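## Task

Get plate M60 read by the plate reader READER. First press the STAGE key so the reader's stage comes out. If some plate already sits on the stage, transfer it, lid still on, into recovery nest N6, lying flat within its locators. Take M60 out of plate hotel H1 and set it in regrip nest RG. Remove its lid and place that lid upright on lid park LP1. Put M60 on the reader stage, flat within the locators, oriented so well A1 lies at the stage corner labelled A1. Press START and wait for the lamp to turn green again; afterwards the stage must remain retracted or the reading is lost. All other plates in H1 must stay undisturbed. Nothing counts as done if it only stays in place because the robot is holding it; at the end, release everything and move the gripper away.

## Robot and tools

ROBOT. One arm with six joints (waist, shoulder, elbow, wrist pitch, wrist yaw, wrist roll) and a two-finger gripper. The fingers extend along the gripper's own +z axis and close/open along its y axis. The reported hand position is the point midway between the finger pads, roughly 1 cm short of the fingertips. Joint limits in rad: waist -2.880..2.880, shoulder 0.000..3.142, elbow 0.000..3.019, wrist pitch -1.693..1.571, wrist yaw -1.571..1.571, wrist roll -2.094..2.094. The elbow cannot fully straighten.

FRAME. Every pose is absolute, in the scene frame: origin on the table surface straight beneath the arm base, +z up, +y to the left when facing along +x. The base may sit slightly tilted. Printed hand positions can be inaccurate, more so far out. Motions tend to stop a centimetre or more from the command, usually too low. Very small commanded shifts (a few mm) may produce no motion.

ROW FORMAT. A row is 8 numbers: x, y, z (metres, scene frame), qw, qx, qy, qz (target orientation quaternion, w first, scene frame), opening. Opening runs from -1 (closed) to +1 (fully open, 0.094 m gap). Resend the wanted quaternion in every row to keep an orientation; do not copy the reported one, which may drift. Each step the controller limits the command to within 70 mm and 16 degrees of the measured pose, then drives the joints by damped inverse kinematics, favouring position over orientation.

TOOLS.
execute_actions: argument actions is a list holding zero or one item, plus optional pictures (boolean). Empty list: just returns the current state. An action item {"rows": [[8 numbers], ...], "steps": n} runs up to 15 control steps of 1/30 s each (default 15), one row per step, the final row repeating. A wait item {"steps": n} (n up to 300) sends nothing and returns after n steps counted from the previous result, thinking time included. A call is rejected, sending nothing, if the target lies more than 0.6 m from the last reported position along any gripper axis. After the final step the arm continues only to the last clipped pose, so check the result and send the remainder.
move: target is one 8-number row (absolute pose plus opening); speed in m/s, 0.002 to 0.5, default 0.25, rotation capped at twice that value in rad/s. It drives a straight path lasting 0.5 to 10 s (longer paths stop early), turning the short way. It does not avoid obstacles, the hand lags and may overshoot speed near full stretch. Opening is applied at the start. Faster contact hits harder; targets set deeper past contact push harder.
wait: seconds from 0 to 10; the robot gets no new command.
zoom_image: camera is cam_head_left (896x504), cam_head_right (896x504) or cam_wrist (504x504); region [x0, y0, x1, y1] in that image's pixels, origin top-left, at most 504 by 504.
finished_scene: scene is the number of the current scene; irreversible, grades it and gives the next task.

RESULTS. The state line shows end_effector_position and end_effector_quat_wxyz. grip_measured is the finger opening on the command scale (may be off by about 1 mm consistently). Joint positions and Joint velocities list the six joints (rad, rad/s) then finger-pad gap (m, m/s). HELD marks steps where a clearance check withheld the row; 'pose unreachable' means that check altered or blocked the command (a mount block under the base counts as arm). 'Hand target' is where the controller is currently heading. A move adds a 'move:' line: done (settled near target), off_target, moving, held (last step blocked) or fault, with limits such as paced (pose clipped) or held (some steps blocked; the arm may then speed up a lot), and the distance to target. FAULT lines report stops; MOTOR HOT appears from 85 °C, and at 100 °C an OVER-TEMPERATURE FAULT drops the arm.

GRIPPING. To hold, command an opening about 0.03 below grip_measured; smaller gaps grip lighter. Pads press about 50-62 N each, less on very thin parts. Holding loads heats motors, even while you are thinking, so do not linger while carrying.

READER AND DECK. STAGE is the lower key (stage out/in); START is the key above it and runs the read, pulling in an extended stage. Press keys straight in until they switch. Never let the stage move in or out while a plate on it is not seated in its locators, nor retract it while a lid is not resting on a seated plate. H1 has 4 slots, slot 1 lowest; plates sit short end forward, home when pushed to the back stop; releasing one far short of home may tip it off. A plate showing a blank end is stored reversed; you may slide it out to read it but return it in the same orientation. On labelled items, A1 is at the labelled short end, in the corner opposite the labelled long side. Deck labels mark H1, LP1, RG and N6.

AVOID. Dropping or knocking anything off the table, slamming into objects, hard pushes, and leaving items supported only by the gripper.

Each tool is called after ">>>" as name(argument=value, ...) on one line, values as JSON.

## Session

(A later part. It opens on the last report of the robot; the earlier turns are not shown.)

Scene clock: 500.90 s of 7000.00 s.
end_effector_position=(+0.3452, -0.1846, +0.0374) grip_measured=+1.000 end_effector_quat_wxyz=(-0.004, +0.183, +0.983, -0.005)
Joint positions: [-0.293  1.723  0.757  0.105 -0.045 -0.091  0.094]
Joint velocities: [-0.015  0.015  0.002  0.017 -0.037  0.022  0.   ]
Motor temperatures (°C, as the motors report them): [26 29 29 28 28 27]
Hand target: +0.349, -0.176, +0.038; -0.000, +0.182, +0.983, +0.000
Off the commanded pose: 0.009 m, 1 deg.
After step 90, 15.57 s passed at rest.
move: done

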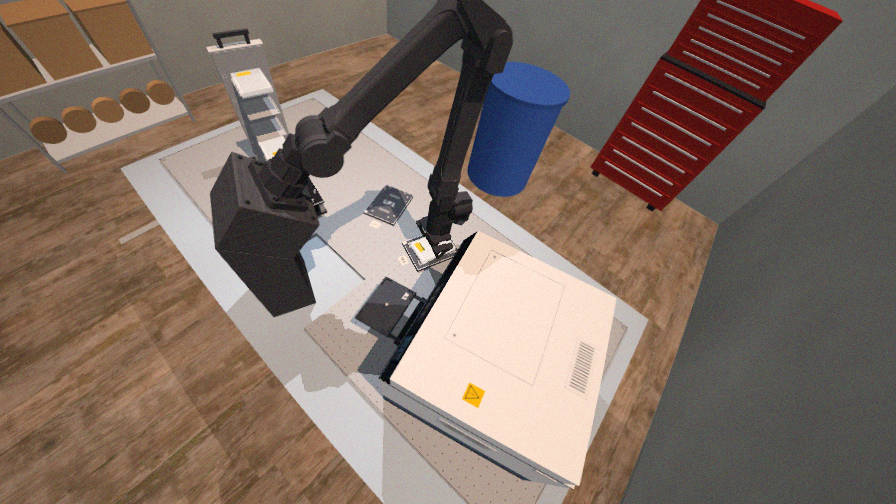

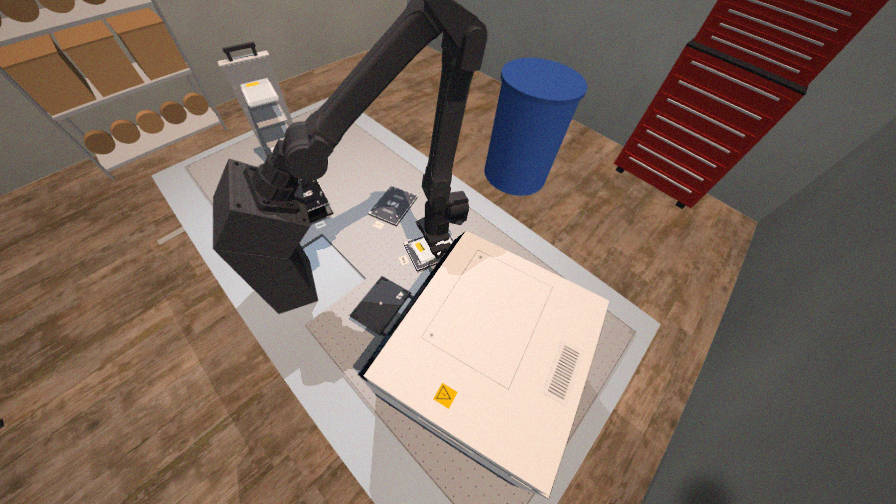

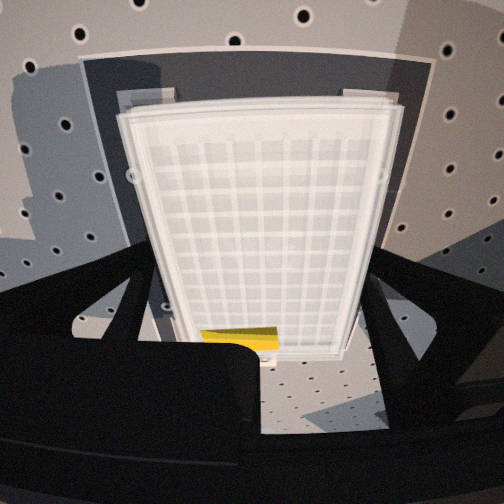

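>>> move(target=[0.345,-0.186,0.036,0,0.182,0.983,0,0.77], speed=0.01)

>>> move(target=[0.345,-0.186,0.036,0,0.182,0.983,0,1])

>>> move(target=[0.33,-0.18,0.09,0,0.182,0.983,0,1], speed=0.1)

>>> zoom_image(camera="cam_wrist", region=[110, 20, 400, 310])

Scene clock: 511.57 s of 7000.00 s.
end_effector_position=(+0.3442, -0.1856, +0.0376) grip_measured=+0.789 end_effector_quat_wxyz=(-0.004, +0.184, +0.983, -0.003)
Joint positions: [-0.299  1.723  0.756  0.105 -0.055 -0.092  0.084]
Joint velocities: [ 0.005  0.005 -0.007 -0.007 -0.037  0.007 -0.001]
Motor temperatures (°C, as the motors report them): [26 30 29 28 28 27]
Hand target: +0.345, -0.186, +0.036; -0.000, +0.182, +0.983, -0.000
Off the commanded pose: 0.002 m, 1 deg.
After step 90, 6.73 s passed at rest.
move: done

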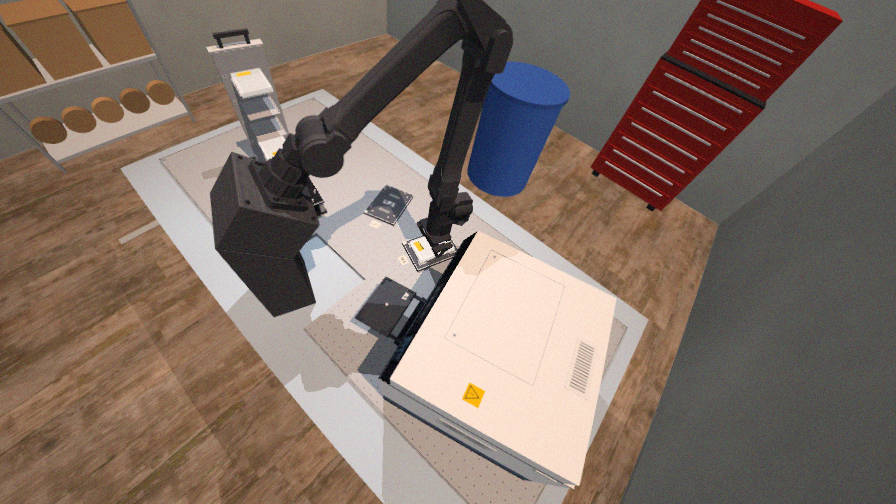

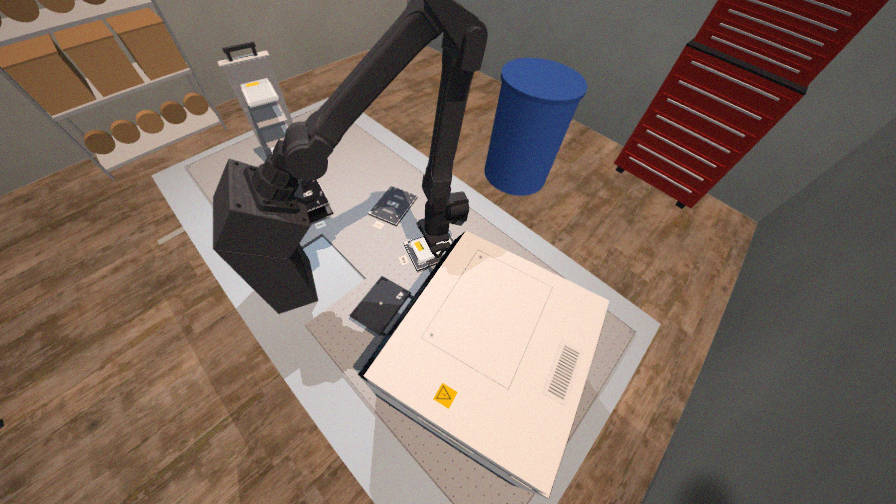

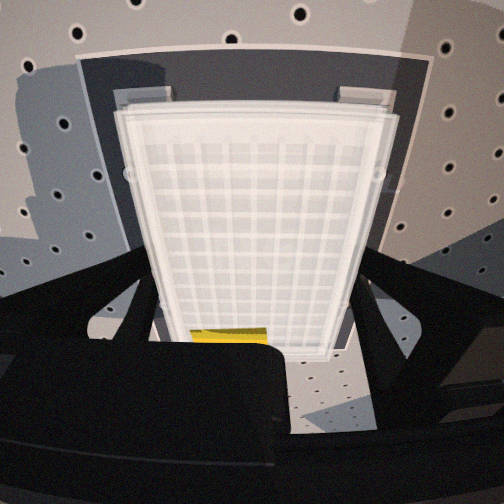

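Scene clock: 512.27 s of 7000.00 s.
end_effector_position=(+0.3447, -0.1846, +0.0376) grip_measured=+1.000 end_effector_quat_wxyz=(-0.003, +0.184, +0.983, +0.000)
Joint positions: [-0.299  1.723  0.756  0.105 -0.061 -0.092  0.094]
Joint velocities: [-0.015 -0.024  0.007 -0.002  0.037  0.037  0.   ]
Motor temperatures (°C, as the motors report them): [26 30 29 28 28 27]
Hand target: +0.345, -0.186, +0.036; -0.000, +0.182, +0.983, +0.000
Off the commanded pose: 0.002 m, 0 deg.
move: done

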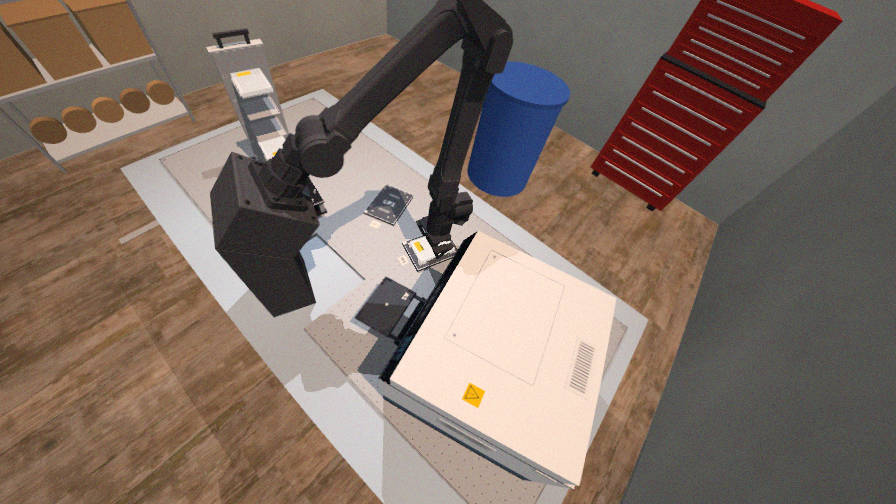

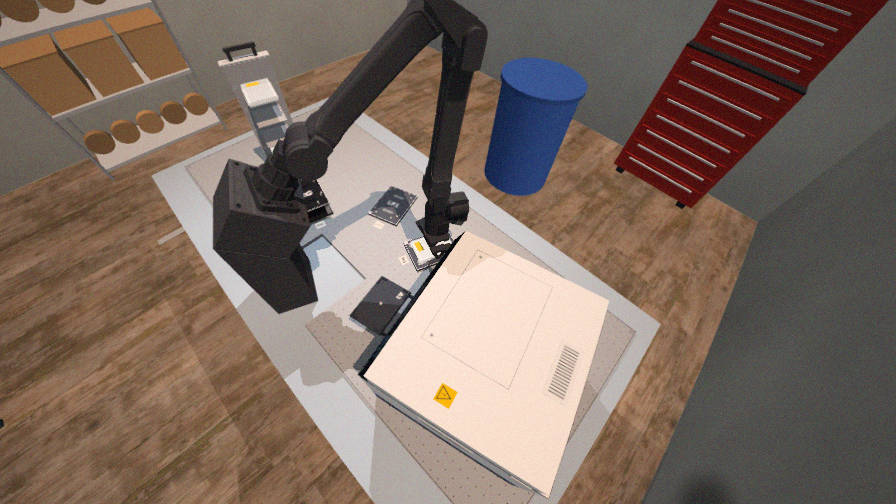

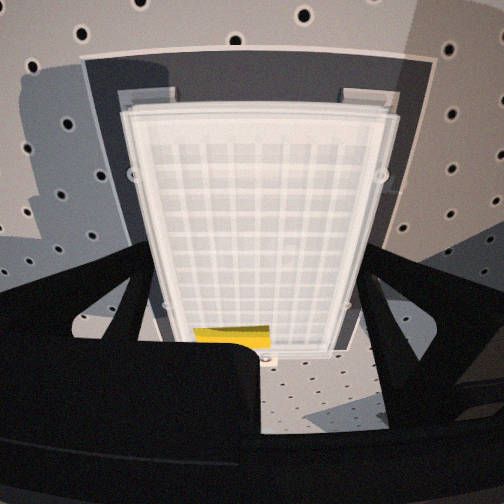

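Scene clock: 513.17 s of 7000.00 s.
end_effector_position=(+0.3361, -0.1780, +0.0888) grip_measured=+1.000 end_effector_quat_wxyz=(+0.006, +0.184, +0.983, +0.000)
Joint positions: [-0.304  1.555  0.646  0.065 -0.069 -0.095  0.094]
Joint velocities: [-0.024 -0.015 -0.012  0.017 -0.051 -0.007  0.   ]
Motor temperatures (°C, as the motors report them): [26 30 29 28 28 27]
Hand target: +0.330, -0.180, +0.090; +0.000, +0.182, +0.983, +0.000
Off the commanded pose: 0.007 m, 1 deg.
move: done

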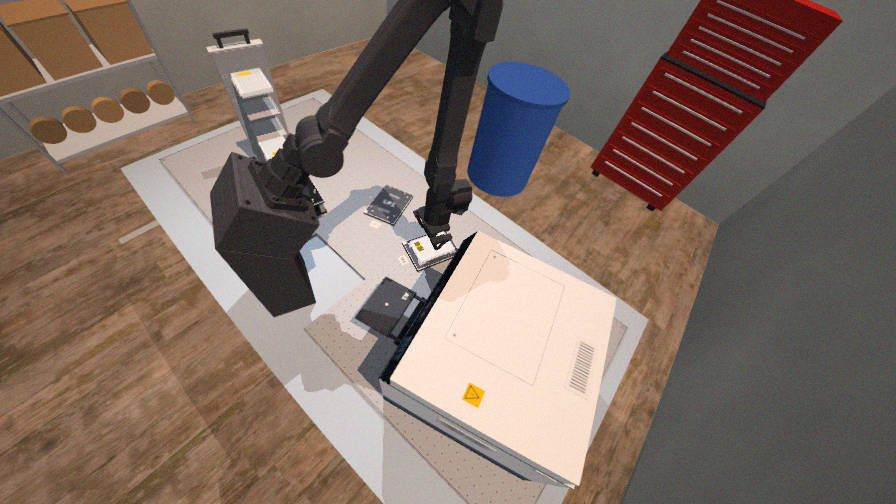

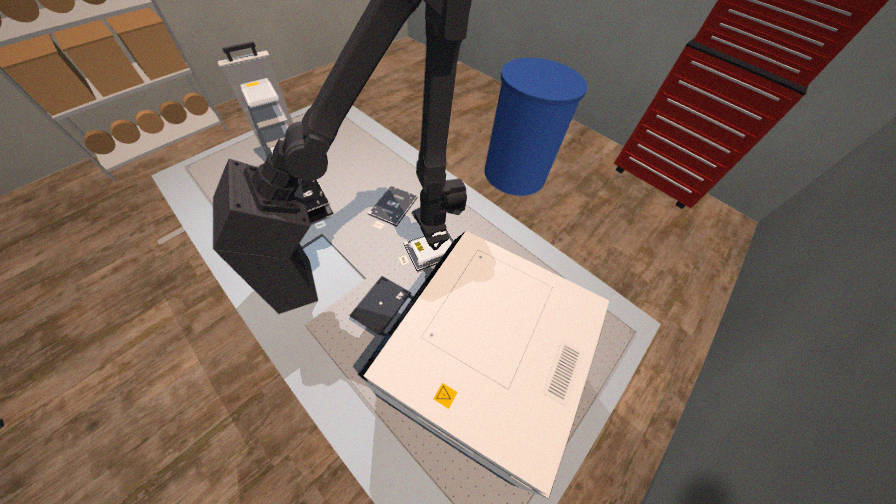

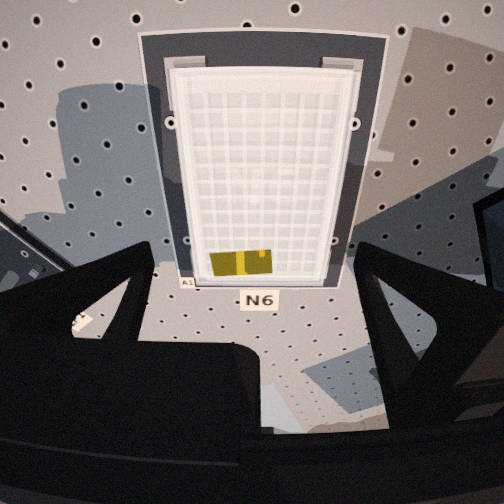

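Region (110, 20, 400, 310) of cam_wrist's 504x504 image, scaled by 1.738, with more detail than that image has.

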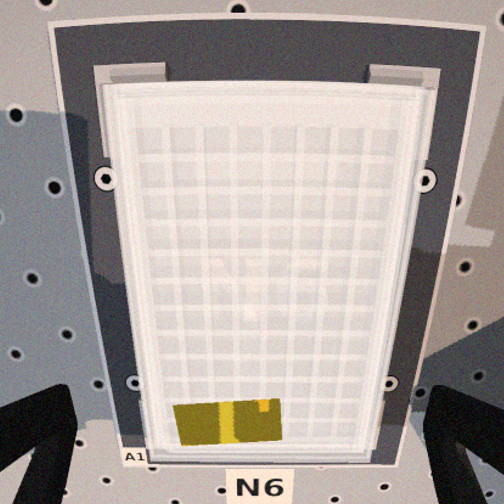

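>>> move(target=[0.3,0.1,0.27,0,-0.3,0.954,0,1])

>>> move(target=[0.22,0.2,0.27,0.354,-0.612,0.612,0.354,1])

Scene clock: 537.30 s of 7000.00 s.
end_effector_position=(+0.2935, +0.1034, +0.2706) grip_measured=+1.000 end_effector_quat_wxyz=(-0.002, -0.306, +0.952, +0.005)
Joint positions: [ 0.778  1.12   0.448 -0.451  0.569 -0.165  0.094]
Joint velocities: [-0.015  0.015  0.007 -0.002  0.081  0.007  0.   ]
Motor temperatures (°C, as the motors report them): [26 30 29 28 28 27]
Hand target: +0.300, +0.106, +0.272; -0.002, -0.298, +0.954, +0.003
Off the commanded pose: 0.007 m, 1 deg.
After step 90, 18.80 s passed at rest.
move: done

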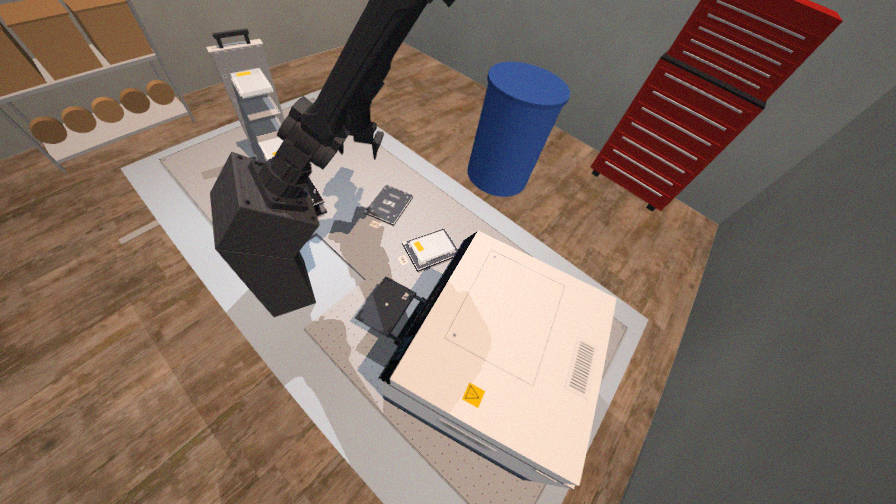

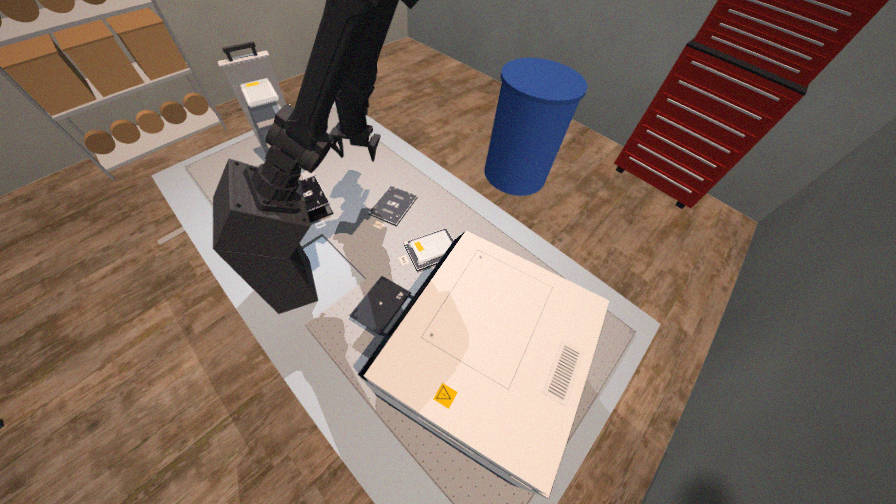

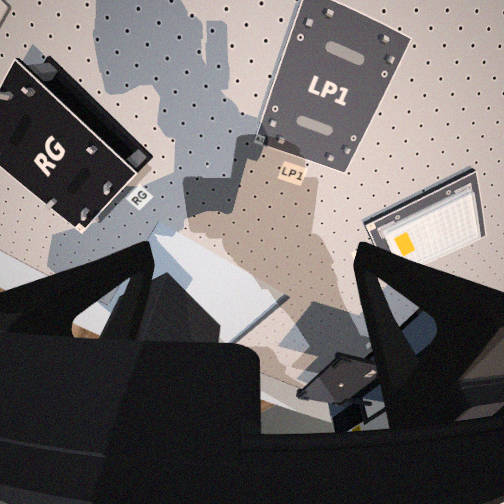

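Scene clock: 540.60 s of 7000.00 s.
end_effector_position=(+0.2158, +0.2020, +0.2690) grip_measured=+1.000 end_effector_quat_wxyz=(-0.344, +0.611, -0.613, -0.365)
Joint positions: [ 0.496  1.437  0.181  0.426 -0.603 -1.379  0.094]
Joint velocities: [ 0.005  0.005 -0.002 -0.032  0.007 -0.007  0.   ]
Motor temperatures (°C, as the motors report them): [26 29 29 28 28 27]
Hand target: +0.221, +0.200, +0.266; -0.350, +0.613, -0.611, -0.357
Off the commanded pose: 0.005 m, 2 deg.
move: done

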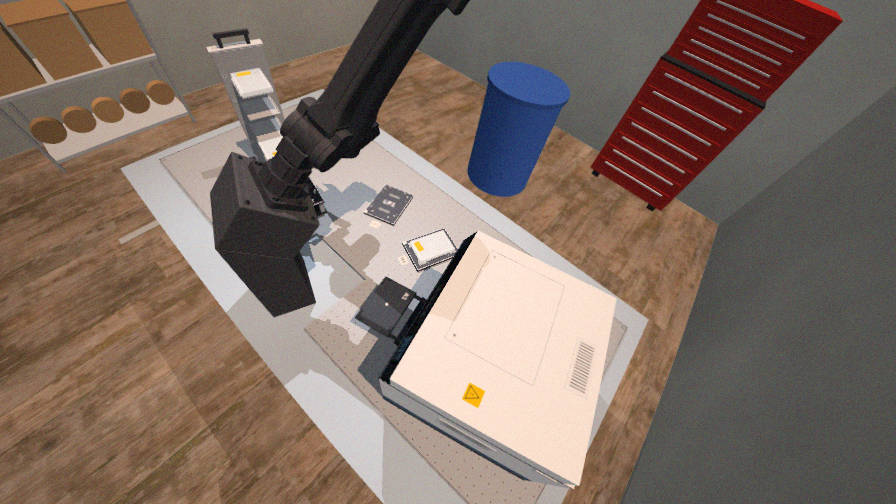

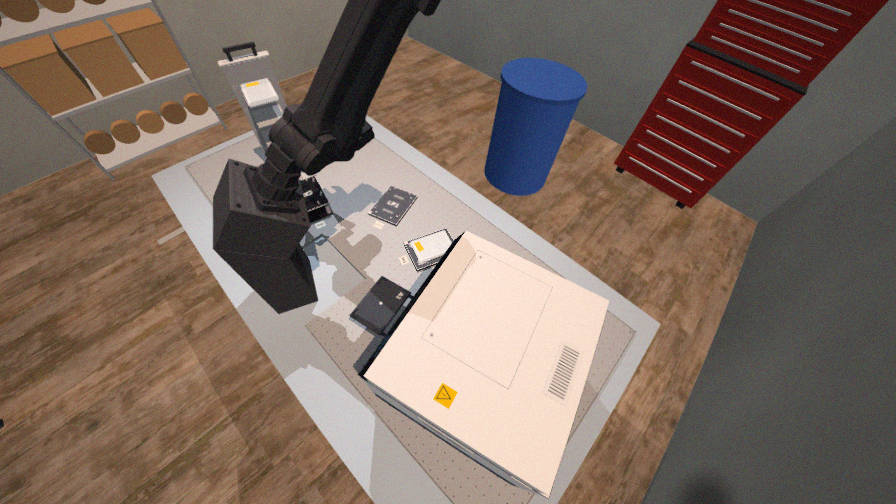

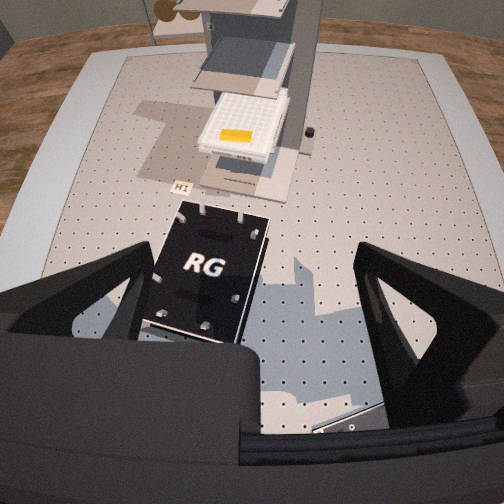

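>>> zoom_image(camera="cam_wrist", region=[160, 0, 340, 220])

Region (160, 0, 340, 220) of cam_wrist's 504x504 image, scaled by 2.291, with more detail than that image has; it fills the left 412 columns of this view, and the rest is white.

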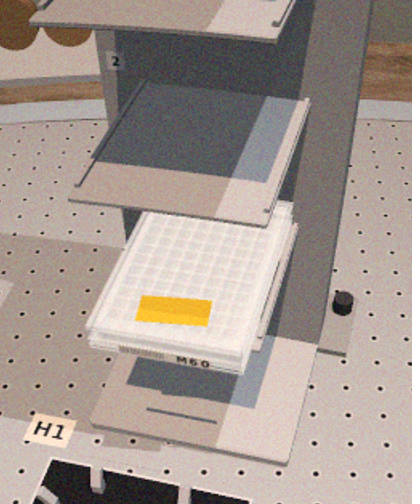

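>>> move(target=[0.16,0.33,0.13,0.553,-0.44,0.553,0.44,1], speed=0.15)

Scene clock: 574.80 s of 7000.00 s.
end_effector_position=(+0.1598, +0.3269, +0.1223) grip_measured=+1.000 end_effector_quat_wxyz=(+0.507, -0.490, +0.532, +0.469)
Joint positions: [ 0.524  2.681  0.685  1.541 -1.002 -1.087  0.094]
Joint velocities: [ 0.005 -0.024 -0.022 -0.002 -0.007 -0.022  0.   ]
Motor temperatures (°C, as the motors report them): [26 28 29 28 29 27]
Hand target: +0.158, +0.331, +0.126; +0.509, -0.488, +0.528, +0.474
Off the commanded pose: 0.008 m, 9 deg.
joint sent to its limit — the command would take joint 4 (wrist pitch) past its upper limit, so that joint was sent only as far as its limit.
After step 90, 28.93 s passed at rest.
move: off_target

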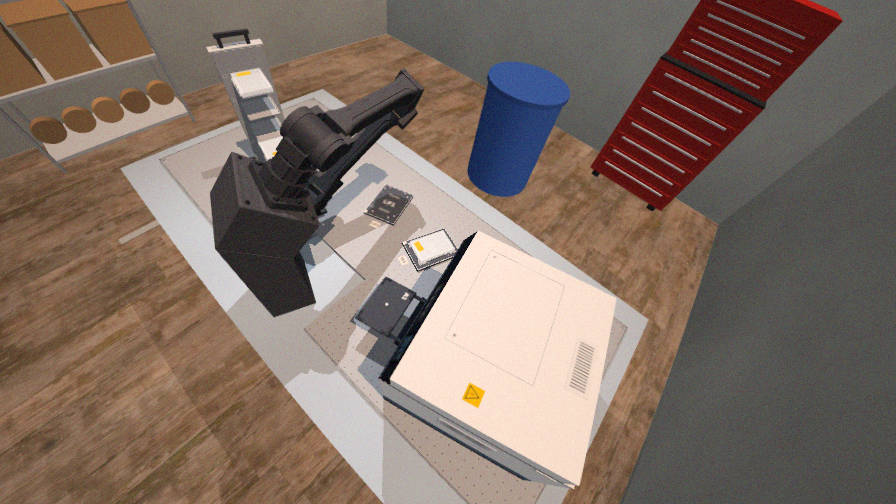

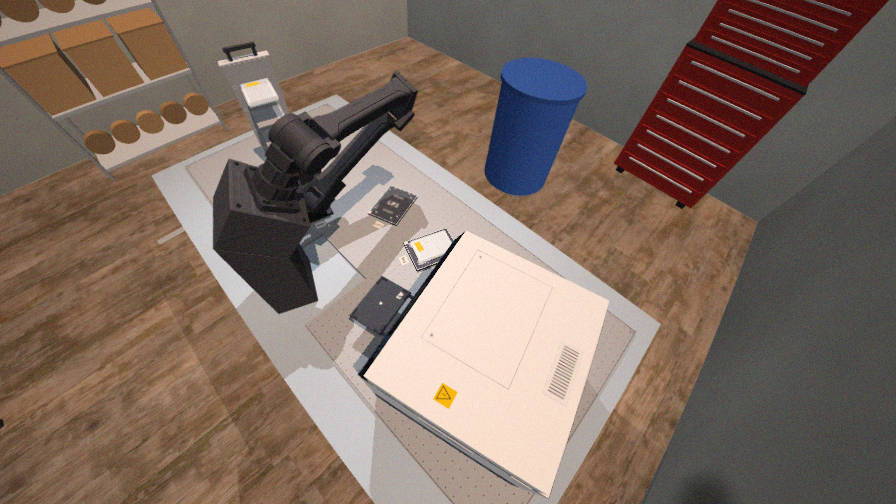

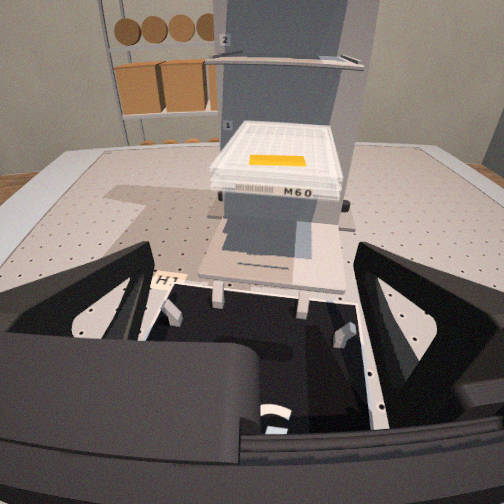

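>>> move(target=[0.177,0.36,0.135,0.392,-0.539,0.677,0.312,1], speed=0.08)

Scene clock: 600.13 s of 7000.00 s.
end_effector_position=(+0.1874, +0.3668, +0.1299) grip_measured=+1.000 end_effector_quat_wxyz=(+0.407, -0.534, +0.676, +0.302)
Joint positions: [ 0.84   2.518  0.593  1.456 -0.234 -0.959  0.094]
Joint velocities: [-0.015 -0.005 -0.007  0.002  0.022  0.066  0.   ]
Motor temperatures (°C, as the motors report them): [27 28 31 29 29 27]
Hand target: +0.177, +0.362, +0.136; +0.394, -0.537, +0.678, +0.312
Off the commanded pose: 0.013 m, 2 deg.
After step 90, 18.93 s passed at rest.
move: off_target

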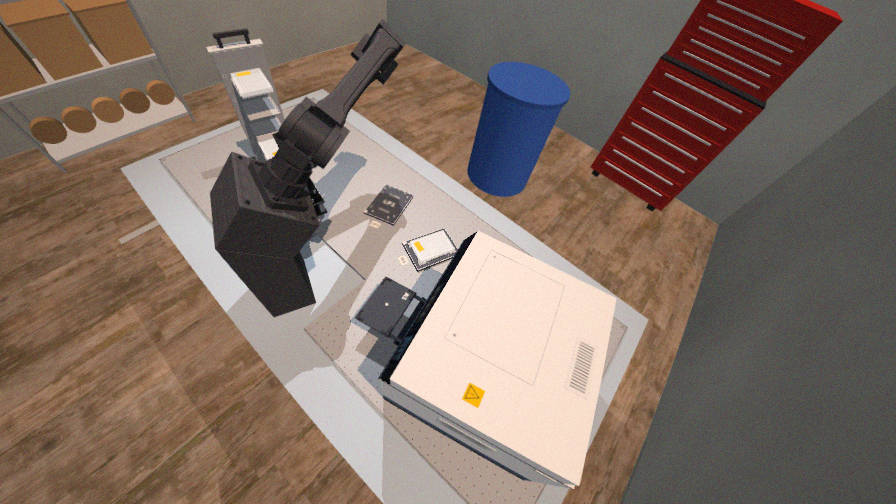

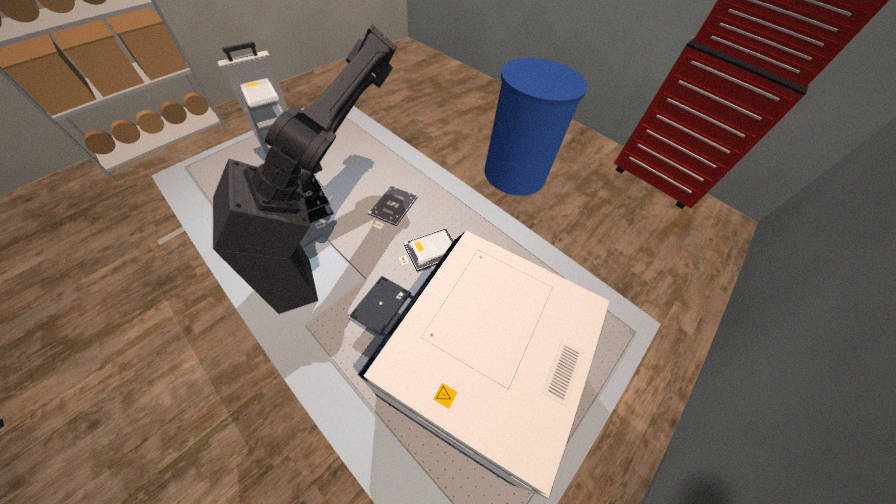

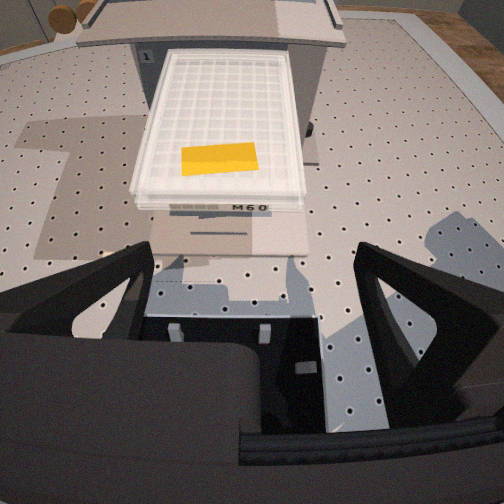

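>>> move(target=[0.168,0.385,0.143,0.392,-0.539,0.677,0.312,1], speed=0.04)

Scene clock: 612.90 s of 7000.00 s.
end_effector_position=(+0.1721, +0.3831, +0.1413) grip_measured=+1.000 end_effector_quat_wxyz=(+0.397, -0.540, +0.676, +0.306)
Joint positions: [ 0.92   2.518  0.593  1.439 -0.164 -0.924  0.094]
Joint velocities: [ 0.005  0.005 -0.002 -0.012 -0.037  0.007  0.   ]
Motor temperatures (°C, as the motors report them): [27 28 31 29 29 27]
Hand target: +0.168, +0.385, +0.143; +0.392, -0.539, +0.677, +0.312
Off the commanded pose: 0.005 m, 1 deg.
After step 90, 8.73 s passed at rest.
move: done

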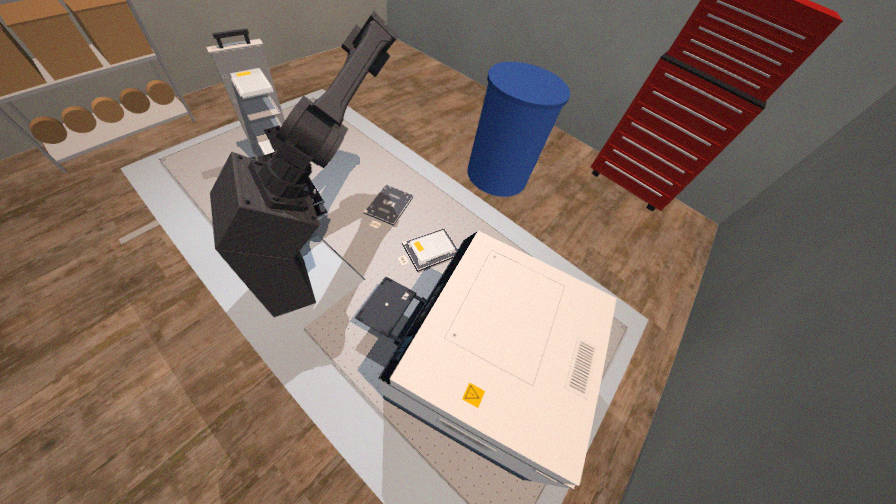

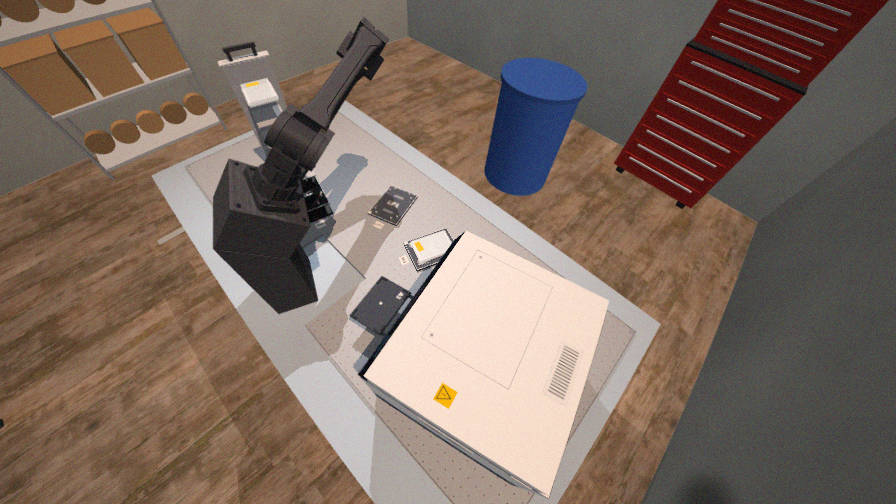

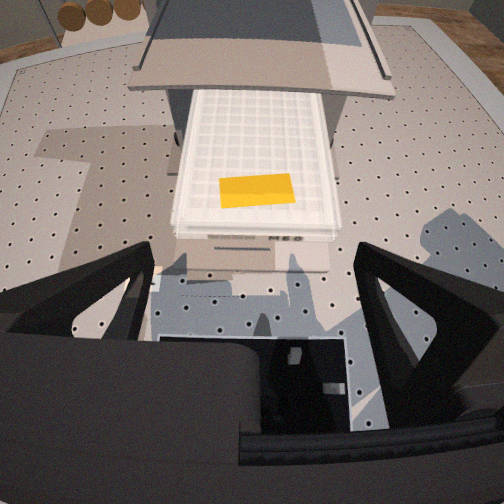

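>>> move(target=[0.176,0.414,0.136,0.392,-0.539,0.677,0.312,1], speed=0.02)

Scene clock: 625.23 s of 7000.00 s.
end_effector_position=(+0.1766, +0.4080, +0.1319) grip_measured=+1.000 end_effector_quat_wxyz=(+0.391, -0.541, +0.678, +0.307)
Joint positions: [ 0.948  2.518  0.661  1.361 -0.137 -0.909  0.094]
Joint velocities: [-0.005 -0.005  0.012 -0.022 -0.095  0.007  0.   ]
Motor temperatures (°C, as the motors report them): [27 29 31 28 28 27]
Hand target: +0.176, +0.414, +0.137; +0.392, -0.539, +0.677, +0.312
Off the commanded pose: 0.007 m, 1 deg.
After step 90, 7.53 s passed at rest.
move: done

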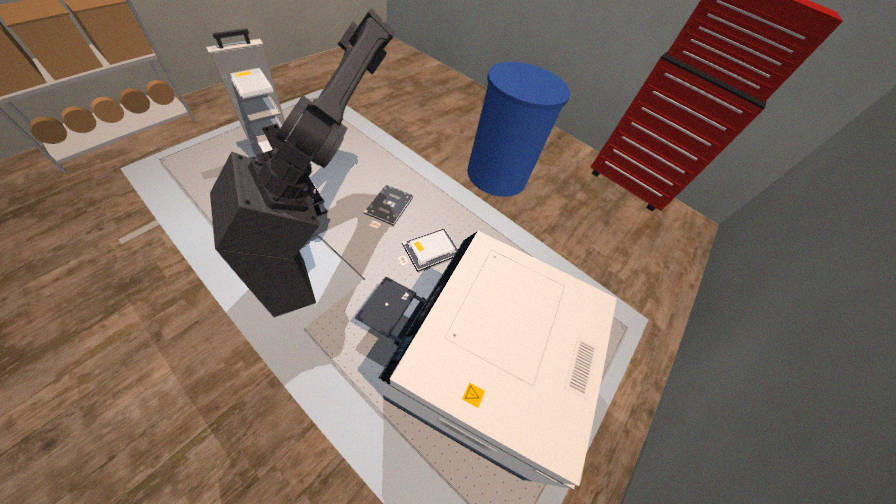

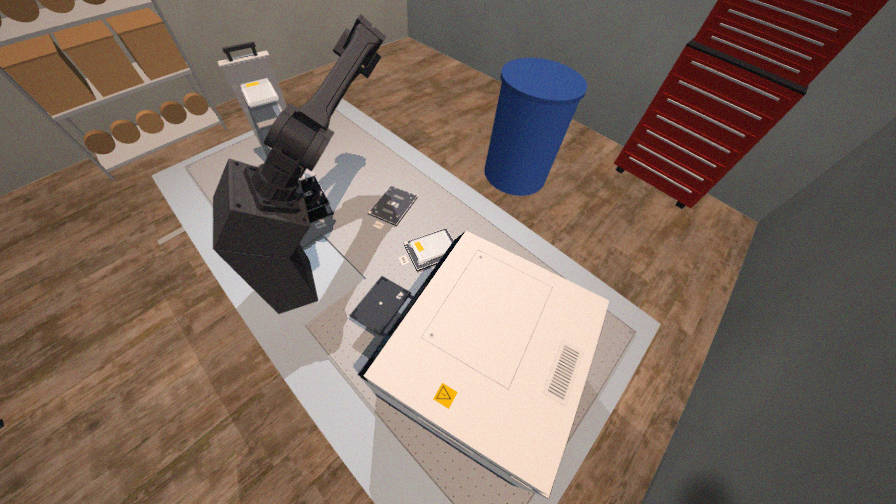

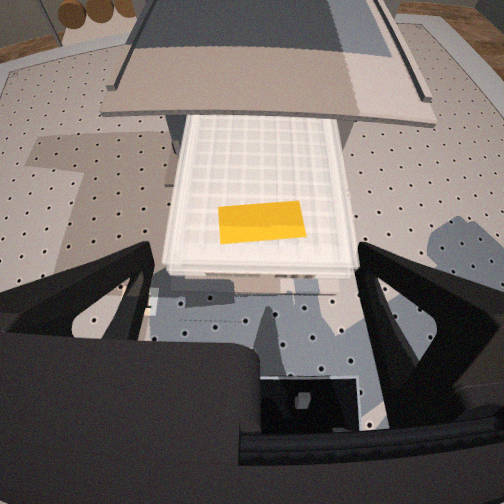

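>>> move(target=[0.178,0.42,0.12,0.392,-0.539,0.677,0.312,1], speed=0.015)

Scene clock: 634.20 s of 7000.00 s.
end_effector_position=(+0.1828, +0.4215, +0.1263) grip_measured=+1.000 end_effector_quat_wxyz=(+0.400, -0.538, +0.674, +0.310)
Joint positions: [ 0.948  2.531  0.705  1.347 -0.15  -0.908  0.094]
Joint velocities: [-0.005  0.005 -0.002 -0.007 -0.066 -0.022  0.   ]
Motor temperatures (°C, as the motors report them): [27 29 30 28 28 27]
Hand target: +0.178, +0.420, +0.120; +0.392, -0.539, +0.677, +0.312
Off the commanded pose: 0.008 m, 1 deg.
After step 90, 4.60 s passed at rest.
move: done

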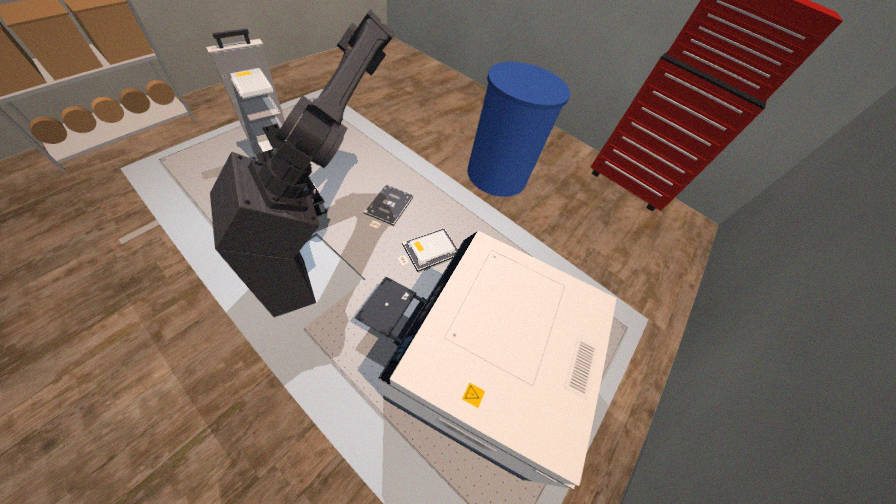

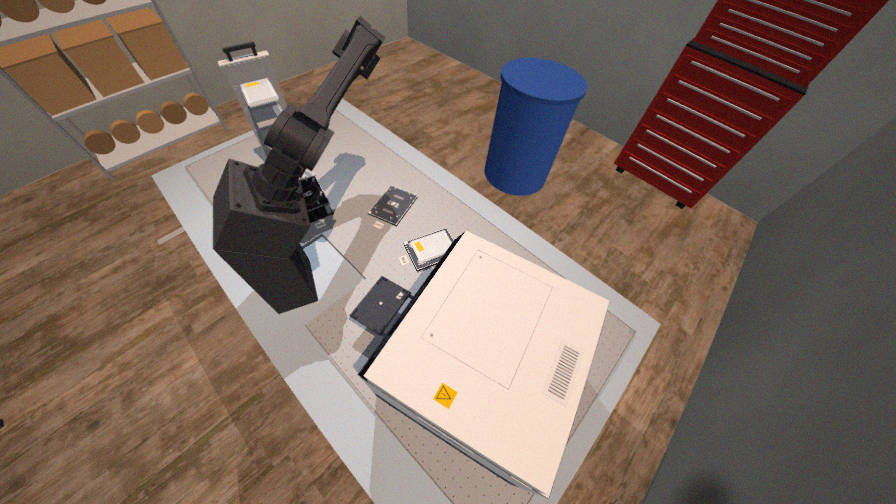

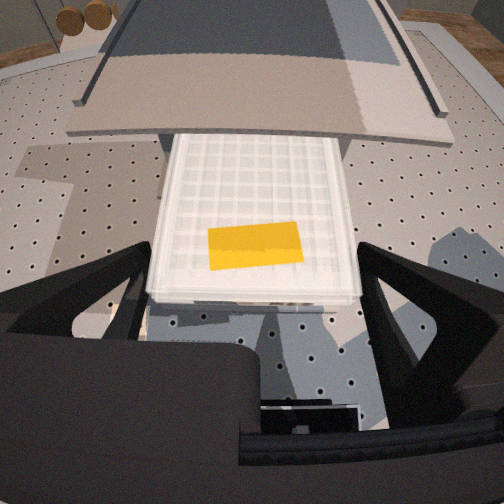

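>>> move(target=[0.172,0.422,0.124,0.392,-0.539,0.677,0.312,1], speed=0.01)

>>> move(target=[0.175,0.422,0.124,0.392,-0.539,0.677,0.312,0.75], speed=0.01)

Scene clock: 647.77 s of 7000.00 s.
end_effector_position=(+0.1800, +0.4195, +0.1227) grip_measured=+1.000 end_effector_quat_wxyz=(+0.395, -0.539, +0.678, +0.306)
Joint positions: [ 0.948  2.539  0.705  1.347 -0.137 -0.908  0.094]
Joint velocities: [-0.005  0.005 -0.007 -0.002  0.051  0.037  0.   ]
Motor temperatures (°C, as the motors report them): [27 29 30 28 29 27]
Hand target: +0.172, +0.422, +0.124; +0.392, -0.539, +0.677, +0.312
Off the commanded pose: 0.008 m, 1 deg.
After step 90, 9.23 s passed at rest.
move: done

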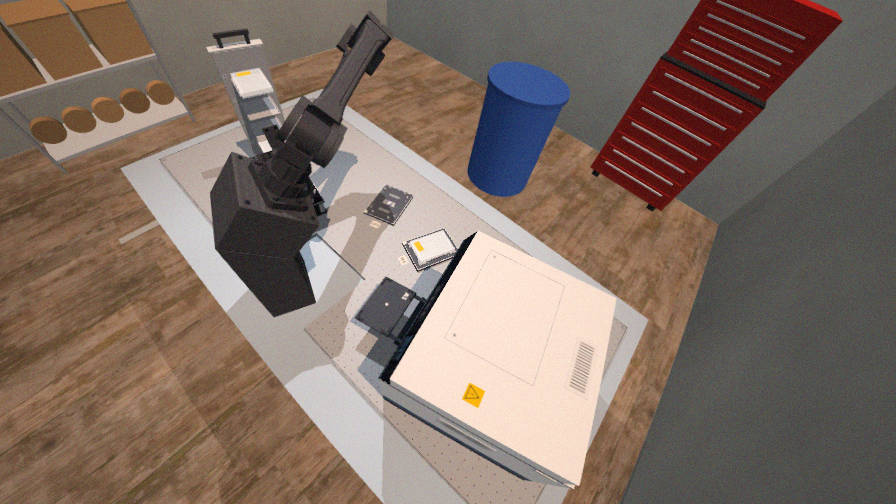

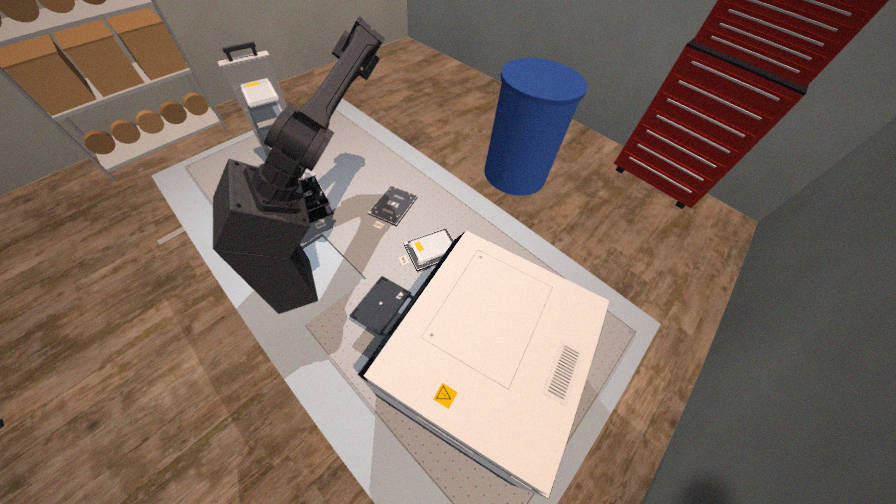

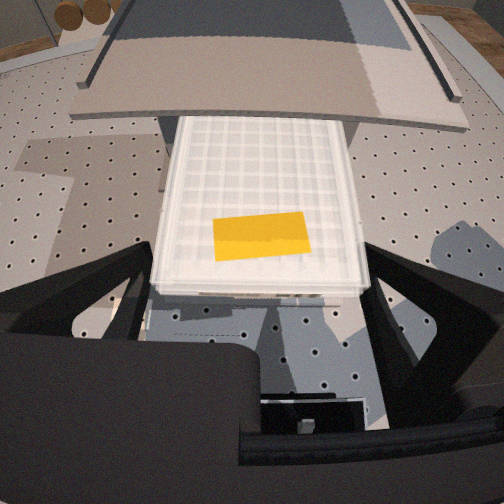

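Scene clock: 648.70 s of 7000.00 s.
end_effector_position=(+0.1812, +0.4192, +0.1227) grip_measured=+0.785 end_effector_quat_wxyz=(+0.396, -0.539, +0.679, +0.304)
Joint positions: [ 0.948  2.538  0.705  1.348 -0.134 -0.908  0.084]
Joint velocities: [ 0.005  0.005 -0.007  0.022 -0.022  0.007 -0.001]
Motor temperatures (°C, as the motors report them): [27 29 30 28 29 27]
Hand target: +0.175, +0.422, +0.124; +0.392, -0.539, +0.677, +0.312
Off the commanded pose: 0.007 m, 1 deg.
move: done

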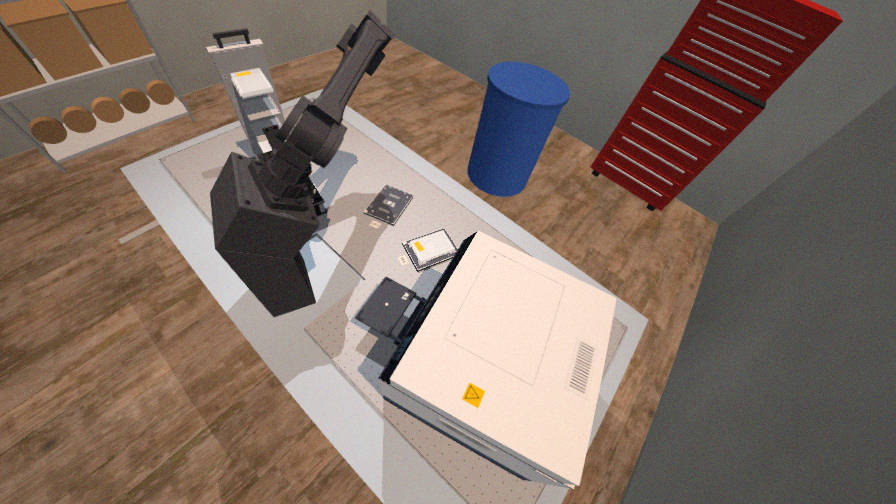

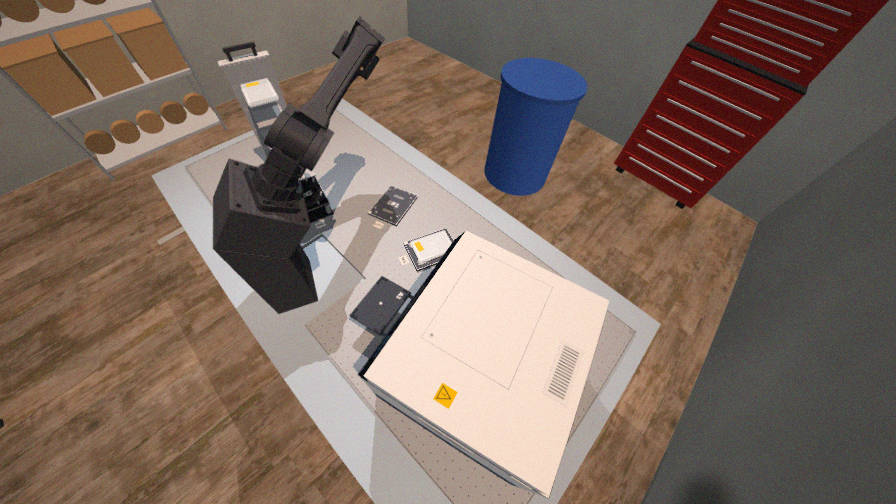

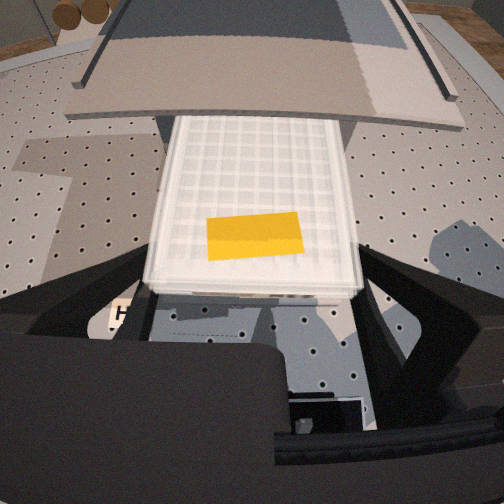

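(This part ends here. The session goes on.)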